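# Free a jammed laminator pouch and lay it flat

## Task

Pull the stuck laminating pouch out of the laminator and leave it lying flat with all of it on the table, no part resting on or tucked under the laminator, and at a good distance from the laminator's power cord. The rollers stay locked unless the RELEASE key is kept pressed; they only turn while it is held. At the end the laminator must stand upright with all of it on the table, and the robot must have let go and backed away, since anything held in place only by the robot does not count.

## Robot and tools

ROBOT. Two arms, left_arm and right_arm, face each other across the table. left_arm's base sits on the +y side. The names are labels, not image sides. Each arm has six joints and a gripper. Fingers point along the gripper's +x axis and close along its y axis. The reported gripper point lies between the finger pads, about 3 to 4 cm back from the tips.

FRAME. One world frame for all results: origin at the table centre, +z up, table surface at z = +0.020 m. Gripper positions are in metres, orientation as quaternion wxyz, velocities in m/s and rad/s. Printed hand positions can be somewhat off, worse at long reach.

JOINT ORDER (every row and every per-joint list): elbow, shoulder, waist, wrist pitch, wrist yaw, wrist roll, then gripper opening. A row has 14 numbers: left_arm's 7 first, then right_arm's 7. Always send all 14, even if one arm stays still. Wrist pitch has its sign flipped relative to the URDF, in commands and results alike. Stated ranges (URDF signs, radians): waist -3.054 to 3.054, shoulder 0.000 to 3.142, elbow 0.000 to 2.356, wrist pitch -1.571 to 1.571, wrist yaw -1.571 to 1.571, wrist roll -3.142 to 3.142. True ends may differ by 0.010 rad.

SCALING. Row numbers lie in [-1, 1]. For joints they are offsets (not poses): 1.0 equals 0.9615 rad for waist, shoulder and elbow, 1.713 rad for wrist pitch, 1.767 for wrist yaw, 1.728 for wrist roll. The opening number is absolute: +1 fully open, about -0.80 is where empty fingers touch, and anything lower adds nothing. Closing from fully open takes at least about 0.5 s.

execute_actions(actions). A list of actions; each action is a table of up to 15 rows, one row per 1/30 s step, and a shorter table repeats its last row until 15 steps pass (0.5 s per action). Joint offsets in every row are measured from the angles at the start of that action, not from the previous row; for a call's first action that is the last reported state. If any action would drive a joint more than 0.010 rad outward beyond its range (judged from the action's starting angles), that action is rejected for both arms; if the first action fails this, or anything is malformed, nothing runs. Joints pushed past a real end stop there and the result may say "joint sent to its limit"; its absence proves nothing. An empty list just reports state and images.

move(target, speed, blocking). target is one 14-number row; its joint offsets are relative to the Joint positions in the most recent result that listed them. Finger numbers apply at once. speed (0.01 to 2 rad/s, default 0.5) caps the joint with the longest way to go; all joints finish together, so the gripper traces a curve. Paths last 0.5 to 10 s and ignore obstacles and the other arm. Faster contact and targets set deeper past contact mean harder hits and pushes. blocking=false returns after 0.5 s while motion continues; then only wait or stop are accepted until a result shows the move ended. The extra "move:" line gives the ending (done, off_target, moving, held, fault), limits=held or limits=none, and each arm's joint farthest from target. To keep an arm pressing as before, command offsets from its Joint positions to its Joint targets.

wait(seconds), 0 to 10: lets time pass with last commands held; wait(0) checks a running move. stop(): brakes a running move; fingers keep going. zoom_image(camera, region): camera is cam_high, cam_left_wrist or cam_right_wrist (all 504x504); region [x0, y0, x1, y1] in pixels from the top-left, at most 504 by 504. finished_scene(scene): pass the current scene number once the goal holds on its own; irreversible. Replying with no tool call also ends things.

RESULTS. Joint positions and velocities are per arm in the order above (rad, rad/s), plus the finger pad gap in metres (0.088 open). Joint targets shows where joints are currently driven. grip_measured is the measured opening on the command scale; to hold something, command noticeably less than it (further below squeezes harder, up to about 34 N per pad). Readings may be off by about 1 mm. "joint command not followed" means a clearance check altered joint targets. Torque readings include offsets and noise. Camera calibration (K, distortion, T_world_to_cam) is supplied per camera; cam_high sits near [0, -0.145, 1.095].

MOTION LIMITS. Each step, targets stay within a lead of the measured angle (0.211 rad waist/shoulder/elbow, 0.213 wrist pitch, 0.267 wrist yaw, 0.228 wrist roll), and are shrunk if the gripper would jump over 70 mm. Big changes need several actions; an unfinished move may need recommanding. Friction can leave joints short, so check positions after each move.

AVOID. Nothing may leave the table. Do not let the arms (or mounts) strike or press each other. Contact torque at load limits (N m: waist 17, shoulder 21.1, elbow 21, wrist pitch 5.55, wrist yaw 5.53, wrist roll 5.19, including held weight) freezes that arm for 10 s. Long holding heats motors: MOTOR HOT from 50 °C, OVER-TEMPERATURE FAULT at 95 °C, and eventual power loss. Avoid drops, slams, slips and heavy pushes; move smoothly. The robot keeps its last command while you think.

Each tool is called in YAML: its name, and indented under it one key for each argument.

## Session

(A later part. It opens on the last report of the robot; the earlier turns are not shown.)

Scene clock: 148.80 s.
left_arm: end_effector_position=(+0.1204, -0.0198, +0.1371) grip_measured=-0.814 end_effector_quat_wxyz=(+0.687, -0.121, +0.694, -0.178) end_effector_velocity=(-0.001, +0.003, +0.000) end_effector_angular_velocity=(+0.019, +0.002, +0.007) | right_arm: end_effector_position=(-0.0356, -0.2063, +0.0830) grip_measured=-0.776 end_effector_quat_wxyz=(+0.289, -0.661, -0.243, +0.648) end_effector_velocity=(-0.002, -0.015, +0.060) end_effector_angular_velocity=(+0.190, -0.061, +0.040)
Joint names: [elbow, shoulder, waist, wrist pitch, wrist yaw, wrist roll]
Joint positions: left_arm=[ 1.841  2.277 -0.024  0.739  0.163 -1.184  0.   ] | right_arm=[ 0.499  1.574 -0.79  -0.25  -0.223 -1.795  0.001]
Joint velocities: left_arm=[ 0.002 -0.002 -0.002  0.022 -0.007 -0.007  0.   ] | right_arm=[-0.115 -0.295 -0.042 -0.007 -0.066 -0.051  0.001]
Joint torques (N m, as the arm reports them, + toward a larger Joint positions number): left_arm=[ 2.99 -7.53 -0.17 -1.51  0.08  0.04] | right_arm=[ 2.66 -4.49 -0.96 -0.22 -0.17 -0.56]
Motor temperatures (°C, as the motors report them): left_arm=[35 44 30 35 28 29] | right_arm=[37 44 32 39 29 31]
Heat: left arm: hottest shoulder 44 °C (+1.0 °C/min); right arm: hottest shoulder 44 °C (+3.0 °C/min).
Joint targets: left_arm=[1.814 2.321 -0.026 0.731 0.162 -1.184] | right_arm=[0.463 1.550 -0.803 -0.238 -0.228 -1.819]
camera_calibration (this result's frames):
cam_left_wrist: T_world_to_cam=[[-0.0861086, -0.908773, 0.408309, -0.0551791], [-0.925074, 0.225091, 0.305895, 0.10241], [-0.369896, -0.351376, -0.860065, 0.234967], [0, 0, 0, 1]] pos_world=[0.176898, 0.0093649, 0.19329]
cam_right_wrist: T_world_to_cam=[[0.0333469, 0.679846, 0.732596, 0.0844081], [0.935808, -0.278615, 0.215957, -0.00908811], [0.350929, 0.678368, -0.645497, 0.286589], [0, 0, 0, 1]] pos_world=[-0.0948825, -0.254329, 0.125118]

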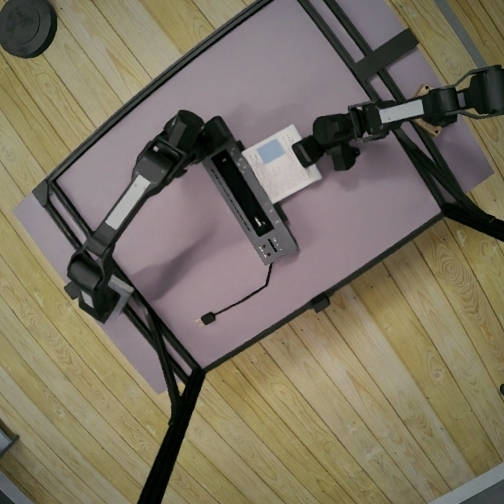

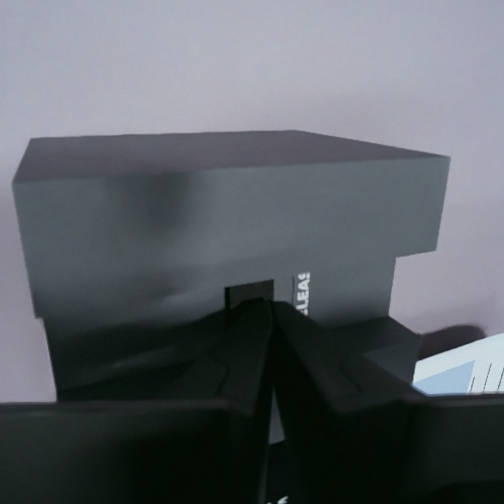

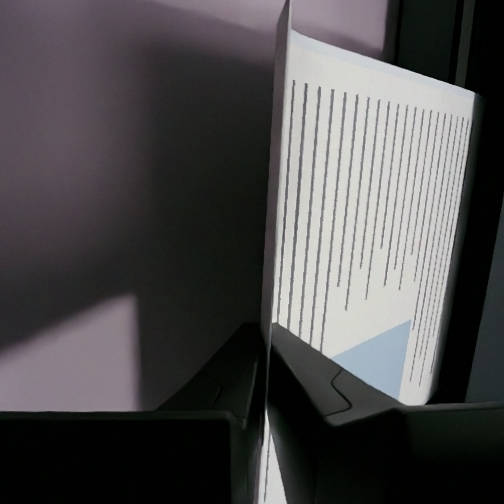

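execute_actions:
  actions:
    - [[-0.028,0.045,-0.002,-0.005,0,0,-0.85, -0.040,-0.028,-0.015,0.007,-0.003,-0.014,-0.95],[-0.028,0.045,-0.002,-0.005,0,0,-0.85, -0.045,-0.036,-0.018,0.009,-0.004,-0.016,-0.95],[-0.028,0.045,-0.002,-0.005,0,0,-0.85, -0.052,-0.046,-0.022,0.011,-0.006,-0.017,-0.95],[-0.028,0.045,-0.002,-0.005,0,0,-0.85, -0.060,-0.057,-0.026,0.012,-0.007,-0.019,-0.95],[-0.028,0.045,-0.002,-0.005,0,0,-0.85, -0.068,-0.068,-0.030,0.014,-0.008,-0.021,-0.95],[-0.028,0.045,-0.002,-0.005,0,0,-0.85, -0.076,-0.080,-0.034,0.016,-0.010,-0.023,-0.95],[-0.028,0.045,-0.002,-0.005,0,0,-0.85, -0.084,-0.091,-0.038,0.018,-0.011,-0.024,-0.95],[-0.028,0.045,-0.002,-0.005,0,0,-0.85, -0.091,-0.102,-0.042,0.019,-0.012,-0.026,-0.95],[-0.028,0.045,-0.002,-0.005,0,0,-0.85, -0.099,-0.113,-0.046,0.021,-0.014,-0.028,-0.95],[-0.028,0.045,-0.002,-0.005,0,0,-0.85, -0.107,-0.125,-0.050,0.023,-0.015,-0.029,-0.95],[-0.028,0.045,-0.002,-0.005,0,0,-0.85, -0.115,-0.136,-0.055,0.025,-0.017,-0.031,-0.95],[-0.028,0.045,-0.002,-0.005,0,0,-0.85, -0.123,-0.147,-0.059,0.027,-0.018,-0.033,-0.95],[-0.028,0.045,-0.002,-0.005,0,0,-0.85, -0.130,-0.158,-0.063,0.028,-0.019,-0.035,-0.95],[-0.028,0.045,-0.002,-0.005,0,0,-0.85, -0.138,-0.170,-0.067,0.030,-0.021,-0.036,-0.95],[-0.028,0.045,-0.002,-0.005,0,0,-0.85, -0.146,-0.181,-0.071,0.032,-0.022,-0.038,-0.95]]
    - [[-0.028,0.045,-0.002,-0.005,0,0,-0.85, -0.044,-0.038,-0.019,0.011,-0.005,-0.016,-0.95],[-0.028,0.045,-0.002,-0.005,0,0,-0.85, -0.050,-0.049,-0.023,0.014,-0.007,-0.018,-0.95],[-0.028,0.045,-0.002,-0.005,0,0,-0.85, -0.056,-0.060,-0.027,0.017,-0.008,-0.020,-0.95],[-0.028,0.045,-0.002,-0.005,0,0,-0.85, -0.062,-0.071,-0.031,0.020,-0.010,-0.021,-0.95],[-0.028,0.045,-0.002,-0.005,0,0,-0.85, -0.068,-0.082,-0.036,0.023,-0.011,-0.023,-0.95],[-0.028,0.045,-0.002,-0.005,0,0,-0.85, -0.074,-0.093,-0.040,0.026,-0.013,-0.025,-0.95],[-0.028,0.045,-0.002,-0.005,0,0,-0.85, -0.080,-0.104,-0.044,0.029,-0.014,-0.027,-0.95],[-0.028,0.045,-0.002,-0.005,0,0,-0.85, -0.086,-0.115,-0.048,0.033,-0.016,-0.029,-0.95],[-0.028,0.045,-0.002,-0.005,0,0,-0.85, -0.092,-0.126,-0.052,0.036,-0.017,-0.030,-0.95],[-0.028,0.045,-0.002,-0.005,0,0,-0.85, -0.098,-0.137,-0.056,0.039,-0.019,-0.032,-0.95],[-0.028,0.045,-0.002,-0.005,0,0,-0.85, -0.104,-0.148,-0.061,0.042,-0.020,-0.034,-0.95],[-0.028,0.045,-0.002,-0.005,0,0,-0.85, -0.110,-0.159,-0.065,0.045,-0.022,-0.036,-0.95],[-0.028,0.045,-0.002,-0.005,0,0,-0.85, -0.116,-0.170,-0.069,0.048,-0.023,-0.038,-0.95],[-0.028,0.045,-0.002,-0.005,0,0,-0.85, -0.121,-0.180,-0.073,0.051,-0.025,-0.039,-0.95],[-0.028,0.045,-0.002,-0.005,0,0,-0.85, -0.125,-0.188,-0.077,0.054,-0.026,-0.041,-0.95]]

wait:
  seconds: 0.3

Scene clock: 156.97 s.
left_arm: end_effector_position=(+0.1205, -0.0197, +0.1371) grip_measured=-0.814 end_effector_quat_wxyz=(+0.687, -0.121, +0.694, -0.178) end_effector_velocity=(-0.000, +0.001, -0.001) end_effector_angular_velocity=(+0.009, -0.001, +0.007) | right_arm: end_effector_position=(-0.0422, -0.2771, +0.0813) grip_measured=-0.787 end_effector_quat_wxyz=(+0.275, -0.666, -0.243, +0.650) end_effector_velocity=(-0.006, -0.055, +0.003) end_effector_angular_velocity=(+0.002, -0.008, +0.008)
Joint names: [elbow, shoulder, waist, wrist pitch, wrist yaw, wrist roll]
Joint positions: left_arm=[ 1.84   2.277 -0.024  0.739  0.163 -1.184  0.   ] | right_arm=[ 0.283  1.282 -0.906 -0.129 -0.297 -1.912  0.   ]
Joint velocities: left_arm=[ 0.002  0.002 -0.002  0.007 -0.007 -0.007  0.   ] | right_arm=[-0.154 -0.295 -0.125  0.168 -0.081 -0.11  -0.   ]
Joint torques (N m, as the arm reports them, + toward a larger Joint positions number): left_arm=[ 3.04 -7.53 -0.27 -1.53  0.08  0.04] | right_arm=[ 4.99 -3.24 -0.15 -0.76 -0.29 -0.08]
Motor temperatures (°C, as the motors report them): left_arm=[35 43 30 35 28 29] | right_arm=[36 44 32 39 29 32]
Heat: left arm: hottest shoulder 43 °C (-1.0 °C/min); right arm: hottest shoulder 44 °C (+2.0 °C/min).
Joint targets: left_arm=[1.814 2.321 -0.026 0.730 0.163 -1.184] | right_arm=[0.264 1.253 -0.918 -0.114 -0.306 -1.921]
camera_calibration (this result's frames):
cam_left_wrist: T_world_to_cam=[[-0.0857575, -0.908686, 0.408578, -0.0551784], [-0.924891, 0.225081, 0.306457, 0.102394], [-0.370436, -0.351609, -0.859737, 0.23496], [0, 0, 0, 1]] pos_world=[0.177009, 0.00942715, 0.193169]
cam_right_wrist: T_world_to_cam=[[0.0141727, 0.695866, 0.718032, 0.138833], [0.937942, -0.258101, 0.23162, -0.0177771], [0.346501, 0.67019, -0.65634, 0.334286], [0, 0, 0, 1]] pos_world=[-0.101124, -0.325232, 0.123836]

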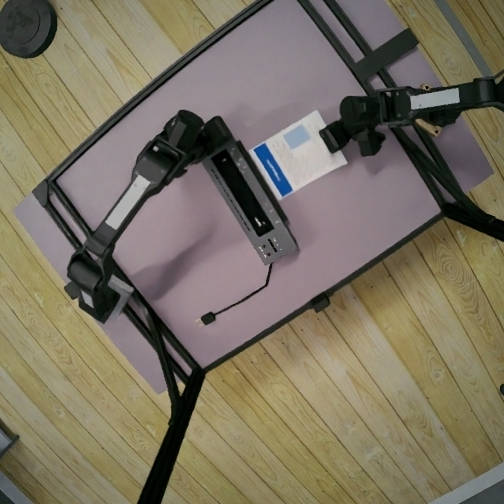

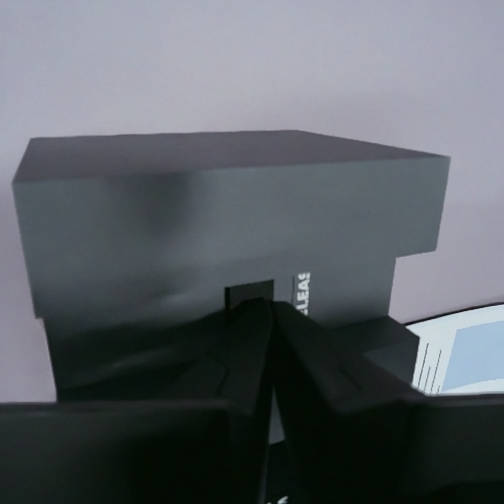

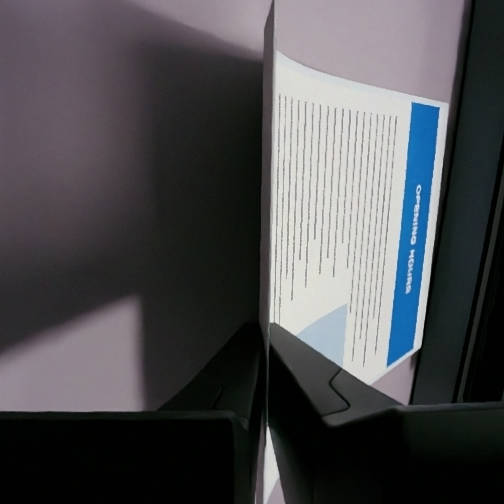

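Scene clock: 157.27 s.
left_arm: end_effector_position=(+0.1204, -0.0198, +0.1371) grip_measured=-0.814 end_effector_quat_wxyz=(+0.687, -0.121, +0.694, -0.178) end_effector_velocity=(+0.003, -0.000, -0.002) end_effector_angular_velocity=(+0.000, -0.004, +0.012) | right_arm: end_effector_position=(-0.0428, -0.2813, +0.0813) grip_measured=-0.787 end_effector_quat_wxyz=(+0.275, -0.665, -0.243, +0.650) end_effector_velocity=(-0.003, -0.000, +0.001) end_effector_angular_velocity=(+0.006, +0.011, +0.017)
Joint names: [elbow, shoulder, waist, wrist pitch, wrist yaw, wrist roll]
Joint positions: left_arm=[ 1.84   2.277 -0.024  0.739  0.164 -1.184  0.   ] | right_arm=[ 0.271  1.26  -0.916 -0.117 -0.304 -1.918  0.   ]
Joint velocities: left_arm=[-0.002  0.002  0.002 -0.007 -0.007 -0.007  0.   ] | right_arm=[-0.002 -0.007 -0.002  0.007 -0.022 -0.007  0.   ]
Joint torques (N m, as the arm reports them, + toward a larger Joint positions number): left_arm=[ 3.07 -7.6  -0.25 -1.51  0.09  0.03] | right_arm=[ 4.94 -3.17 -0.09 -0.78 -0.25 -0.05]
Motor temperatures (°C, as the motors report them): left_arm=[35 43 30 35 28 29] | right_arm=[36 44 32 39 29 32]
Heat: left arm: hottest shoulder 43 °C (-1.0 °C/min); right arm: hottest shoulder 44 °C (+2.0 °C/min).
Joint targets: left_arm=[1.814 2.321 -0.026 0.730 0.163 -1.184] | right_arm=[0.264 1.253 -0.918 -0.114 -0.306 -1.921]
wait: 0.30 s; no rest
camera_calibration (this result's frames):
cam_left_wrist: T_world_to_cam=[[-0.0857552, -0.908625, 0.408713, -0.0552181], [-0.924756, 0.225253, 0.306738, 0.102293], [-0.370774, -0.351655, -0.859573, 0.234959], [0, 0, 0, 1]] pos_world=[0.176977, 0.00941001, 0.193155]
cam_right_wrist: T_world_to_cam=[[0.014686, 0.69587, 0.718018, 0.141742], [0.938008, -0.258293, 0.23114, -0.0183514], [0.346302, 0.670112, -0.656524, 0.337265], [0, 0, 0, 1]] pos_world=[-0.101663, -0.329379, 0.123891]

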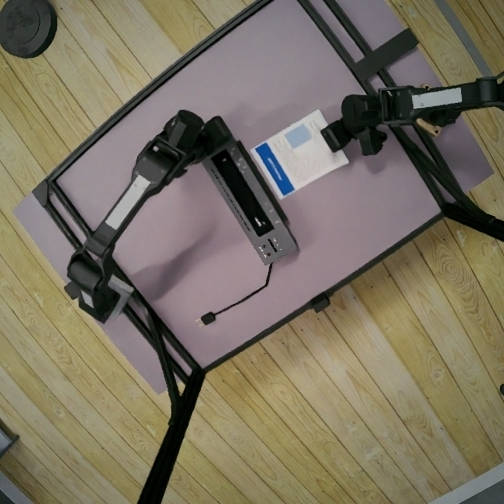

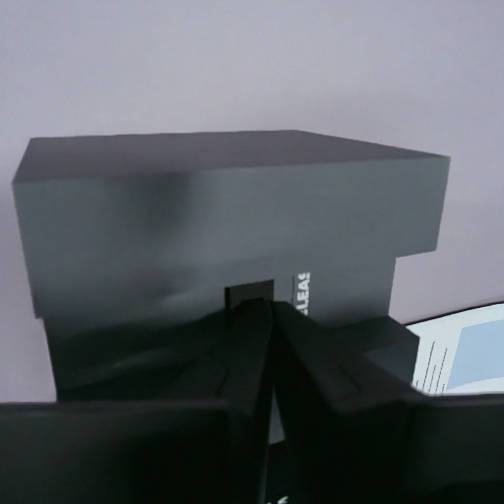

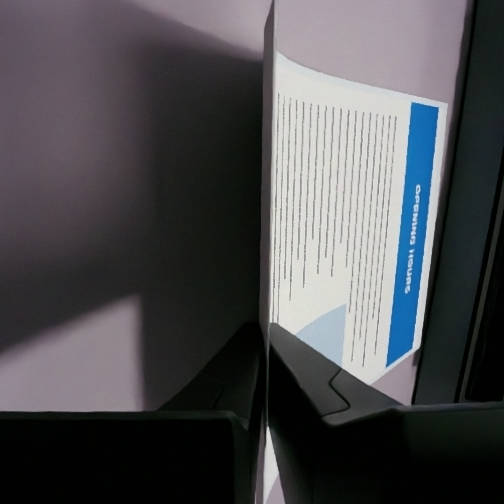

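move:
  target: [-0.31,-0.52,0,0,0,0,-0.85, -0.031,-0.1165,-0.021,0.136,0.0266,-0.022,-0.95]
  speed: 0.7

Scene clock: 167.53 s.
left_arm: end_effector_position=(+0.0969, +0.0471, +0.2643) grip_measured=-0.814 end_effector_quat_wxyz=(+0.695, -0.179, +0.652, -0.246) end_effector_velocity=(-0.006, +0.003, -0.002) end_effector_angular_velocity=(+0.018, +0.026, +0.007) | right_arm: end_effector_position=(-0.0512, -0.3179, +0.0676) grip_measured=-0.787 end_effector_quat_wxyz=(+0.233, -0.680, -0.187, +0.670) end_effector_velocity=(-0.005, -0.003, -0.001) end_effector_angular_velocity=(-0.006, +0.021, +0.015)
Joint names: [elbow, shoulder, waist, wrist pitch, wrist yaw, wrist roll]
Joint positions: left_arm=[ 1.554  1.791 -0.024  0.739  0.164 -1.184  0.   ] | right_arm=[ 0.248  1.154 -0.933  0.114 -0.259 -1.954  0.   ]
Joint velocities: left_arm=[-0.002 -0.002 -0.007  0.022  0.007 -0.022  0.   ] | right_arm=[-0.002 -0.007 -0.002  0.022 -0.022 -0.007 -0.   ]
Joint torques (N m, as the arm reports them, + toward a larger Joint positions number): left_arm=[  5.33 -11.49  -0.01  -1.24   0.1    0.05] | right_arm=[ 5.02 -2.49 -0.23 -0.57 -0.13 -0.06]
Motor temperatures (°C, as the motors report them): left_arm=[35 43 30 36 28 29] | right_arm=[36 42 32 39 29 31]
Heat: left arm: hottest shoulder 43 °C (-2.0 °C/min); right arm: hottest shoulder 42 °C (+0.0 °C/min).
Joint targets: left_arm=[1.543 1.778 -0.024 0.738 0.164 -1.184] | right_arm=[0.241 1.148 -0.936 0.116 -0.257 -1.957]
move: off_target (left_arm); limits=none; left_arm: farthest joint: the shoulder, 0.014 radians from its target (0.500 radians at the start); right_arm: farthest joint: the elbow, 0.007 radians from its target (0.030 radians at the start)
camera_calibration (this result's frames):
cam_left_wrist: T_world_to_cam=[[-0.118078, -0.8167, 0.564853, -0.0909774], [-0.941505, 0.272886, 0.197743, 0.0546473], [-0.315637, -0.508462, -0.801149, 0.345751], [0, 0, 0, 1]] pos_world=[0.14984, 0.0865873, 0.31758]
cam_right_wrist: T_world_to_cam=[[0.0387014, 0.793098, 0.607864, 0.216778], [0.938466, -0.237778, 0.250486, -0.0114892], [0.343197, 0.560765, -0.753497, 0.327336], [0, 0, 0, 1]] pos_world=[-0.109948, -0.358216, 0.117754]

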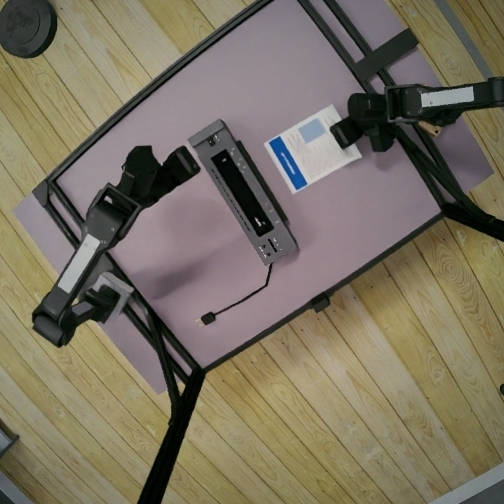

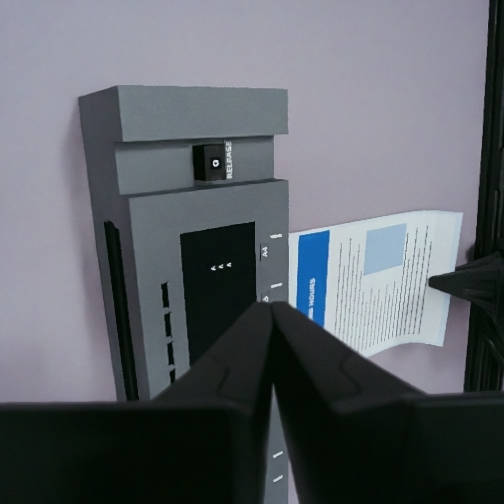

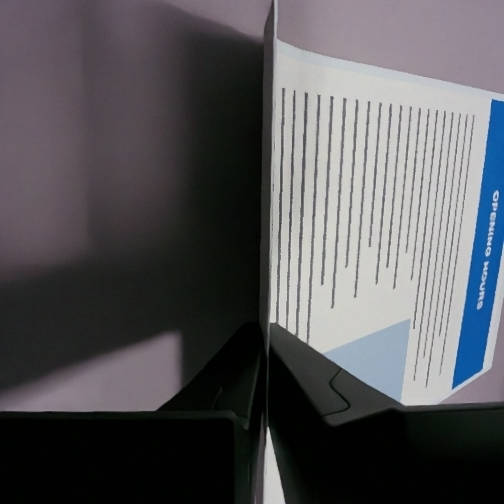

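move:
  target: [-0.36,-0.44,0,0,0,0,-0.85, 0.09,-0.447,-0.075,0.298,0,0,-0.40]
  speed: 0.7

Scene clock: 177.83 s.
left_arm: end_effector_position=(+0.0654, +0.1366, +0.2952) grip_measured=-0.814 end_effector_quat_wxyz=(+0.696, -0.201, +0.633, -0.272) end_effector_velocity=(-0.003, +0.004, -0.003) end_effector_angular_velocity=(+0.018, +0.017, -0.001) | right_arm: end_effector_position=(-0.0597, -0.3580, +0.1154) grip_measured=-0.400 end_effector_quat_wxyz=(+0.254, -0.685, -0.161, +0.663) end_effector_velocity=(-0.003, -0.000, -0.001) end_effector_angular_velocity=(+0.004, +0.016, +0.015)
Joint names: [elbow, shoulder, waist, wrist pitch, wrist yaw, wrist roll]
Joint positions: left_arm=[ 1.221  1.381 -0.024  0.739  0.164 -1.184  0.   ] | right_arm=[ 0.323  0.727 -1.002  0.622 -0.258 -1.954  0.019]
Joint velocities: left_arm=[-0.002 -0.002 -0.002  0.022  0.007 -0.007  0.   ] | right_arm=[-0.002 -0.002 -0.002  0.007 -0.022 -0.007 -0.   ]
Joint torques (N m, as the arm reports them, + toward a larger Joint positions number): left_arm=[ 5.23 -8.02 -0.03 -1.3   0.1   0.03] | right_arm=[ 8.2  -1.03 -0.24 -0.56 -0.19  0.02]
Motor temperatures (°C, as the motors report them): left_arm=[35 44 30 36 28 29] | right_arm=[36 41 32 38 29 31]
Heat: left arm: hottest shoulder 44 °C (-1.0 °C/min); right arm: hottest shoulder 41 °C (-2.0 °C/min).
Joint targets: left_arm=[1.208 1.368 -0.024 0.739 0.164 -1.184] | right_arm=[0.335 0.724 -1.005 0.624 -0.258 -1.954]
move: off_target (left_arm, right_arm); limits=none; left_arm: farthest joint: the shoulder, 0.013 radians from its target (0.424 radians at the start); right_arm: farthest joint: the elbow, 0.012 radians from its target (0.086 radians at the start)
camera_calibration (this result's frames):
cam_left_wrist: T_world_to_cam=[[-0.133143, -0.773854, 0.619211, -0.0598716], [-0.945974, 0.285597, 0.153519, 0.00608282], [-0.295646, -0.565317, -0.770071, 0.403309], [0, 0, 0, 1]] pos_world=[0.117019, 0.179929, 0.346716]
cam_right_wrist: T_world_to_cam=[[0.0960791, 0.792227, 0.602615, 0.223539], [0.920596, -0.300948, 0.248864, -0.048552], [0.378512, 0.530854, -0.758236, 0.380674], [0, 0, 0, 1]] pos_world=[-0.12087, -0.393788, 0.166015]

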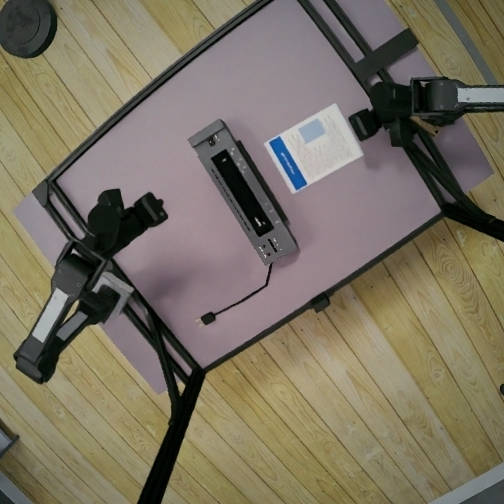

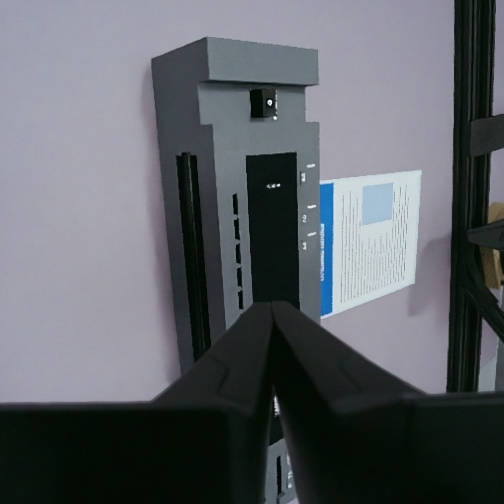

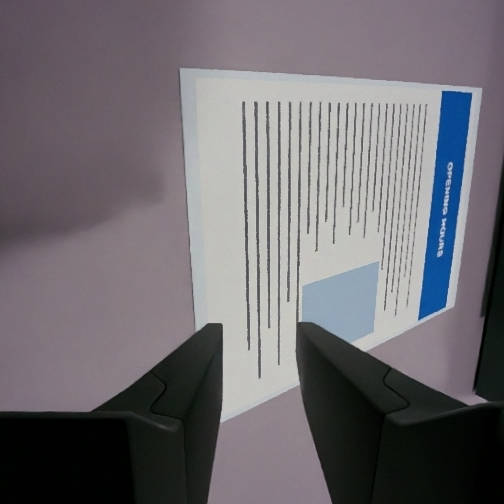

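move:
  target: [0,0,0,0,0,0,-0.85, 0.30,0,0,0.10,0,0,-0.40]
  speed: 0.7

Scene clock: 181.00 s.
left_arm: end_effector_position=(+0.0654, +0.1366, +0.2952) grip_measured=-0.814 end_effector_quat_wxyz=(+0.696, -0.201, +0.633, -0.272) end_effector_velocity=(-0.000, +0.002, -0.001) end_effector_angular_velocity=(+0.008, +0.002, +0.008) | right_arm: end_effector_position=(-0.0481, -0.3409, +0.1976) grip_measured=-0.400 end_effector_quat_wxyz=(+0.280, -0.693, -0.197, +0.634) end_effector_velocity=(+0.003, -0.000, -0.001) end_effector_angular_velocity=(-0.002, -0.011, -0.006)
Joint names: [elbow, shoulder, waist, wrist pitch, wrist yaw, wrist roll]
Joint positions: left_arm=[ 1.221  1.381 -0.024  0.739  0.164 -1.184  0.   ] | right_arm=[ 0.599  0.727 -1.002  0.791 -0.258 -1.954  0.019]
Joint velocities: left_arm=[-0.002 -0.002 -0.002  0.007 -0.007 -0.007  0.   ] | right_arm=[-0.002  0.002 -0.007 -0.007  0.007 -0.007 -0.   ]
Joint torques (N m, as the arm reports them, + toward a larger Joint positions number): left_arm=[ 6.8  -6.47 -0.03 -1.31  0.1   0.04] | right_arm=[ 8.43 -0.77  0.05 -0.7  -0.17  0.02]
Motor temperatures (°C, as the motors report them): left_arm=[35 44 30 36 28 29] | right_arm=[37 41 32 38 29 31]
Heat: left arm: hottest shoulder 44 °C (-1.0 °C/min); right arm: hottest shoulder 41 °C (-2.0 °C/min).
Joint targets: left_arm=[1.221 1.381 -0.024 0.739 0.164 -1.184] | right_arm=[0.611 0.728 -1.002 0.793 -0.258 -1.954]
move: off_target (right_arm); limits=none; left_arm: farthest joint: the waist, 0.000 radians from its target (0.000 radians at the start); right_arm: farthest joint: the elbow, 0.013 radians from its target (0.288 radians at the start)
camera_calibration (this result's frames):
cam_left_wrist: T_world_to_cam=[[-0.133143, -0.773854, 0.619211, -0.0598716], [-0.945974, 0.285597, 0.153519, 0.00608282], [-0.295646, -0.565317, -0.770071, 0.403309], [0, 0, 0, 1]] pos_world=[0.117019, 0.179929, 0.346716]
cam_right_wrist: T_world_to_cam=[[0.0578188, 0.73566, 0.674879, 0.123988], [0.904881, -0.324182, 0.275855, -0.0885015], [0.421719, 0.594736, -0.684428, 0.438771], [0, 0, 0, 1]] pos_world=[-0.112124, -0.380856, 0.241044]

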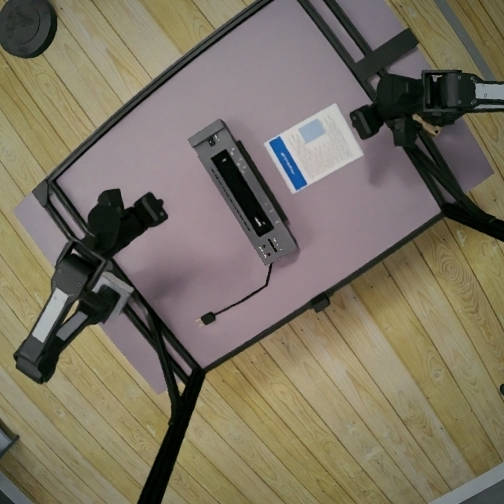

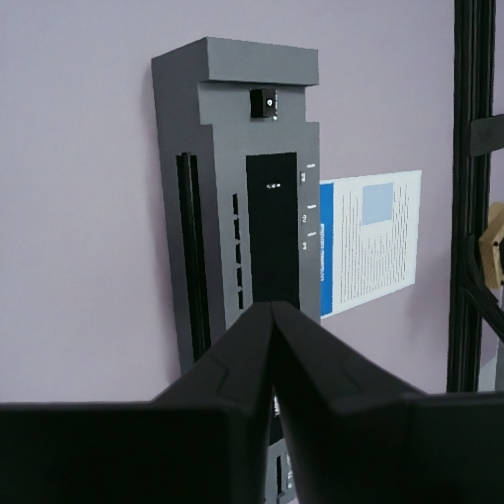

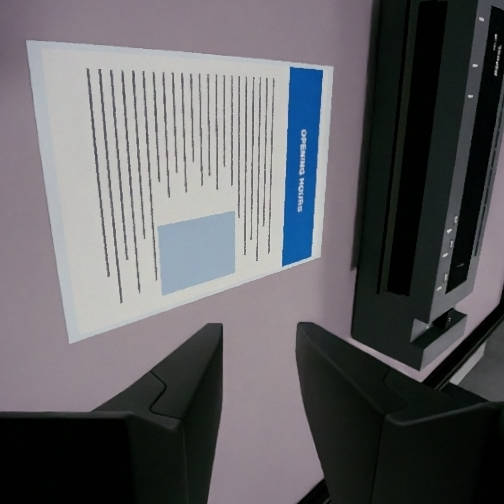

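The pouch is lying flat on the table, clear of the laminator and its cord, and both arms have moved away.

finished_scene:
  scene: 2

The scene is finished: the task was done.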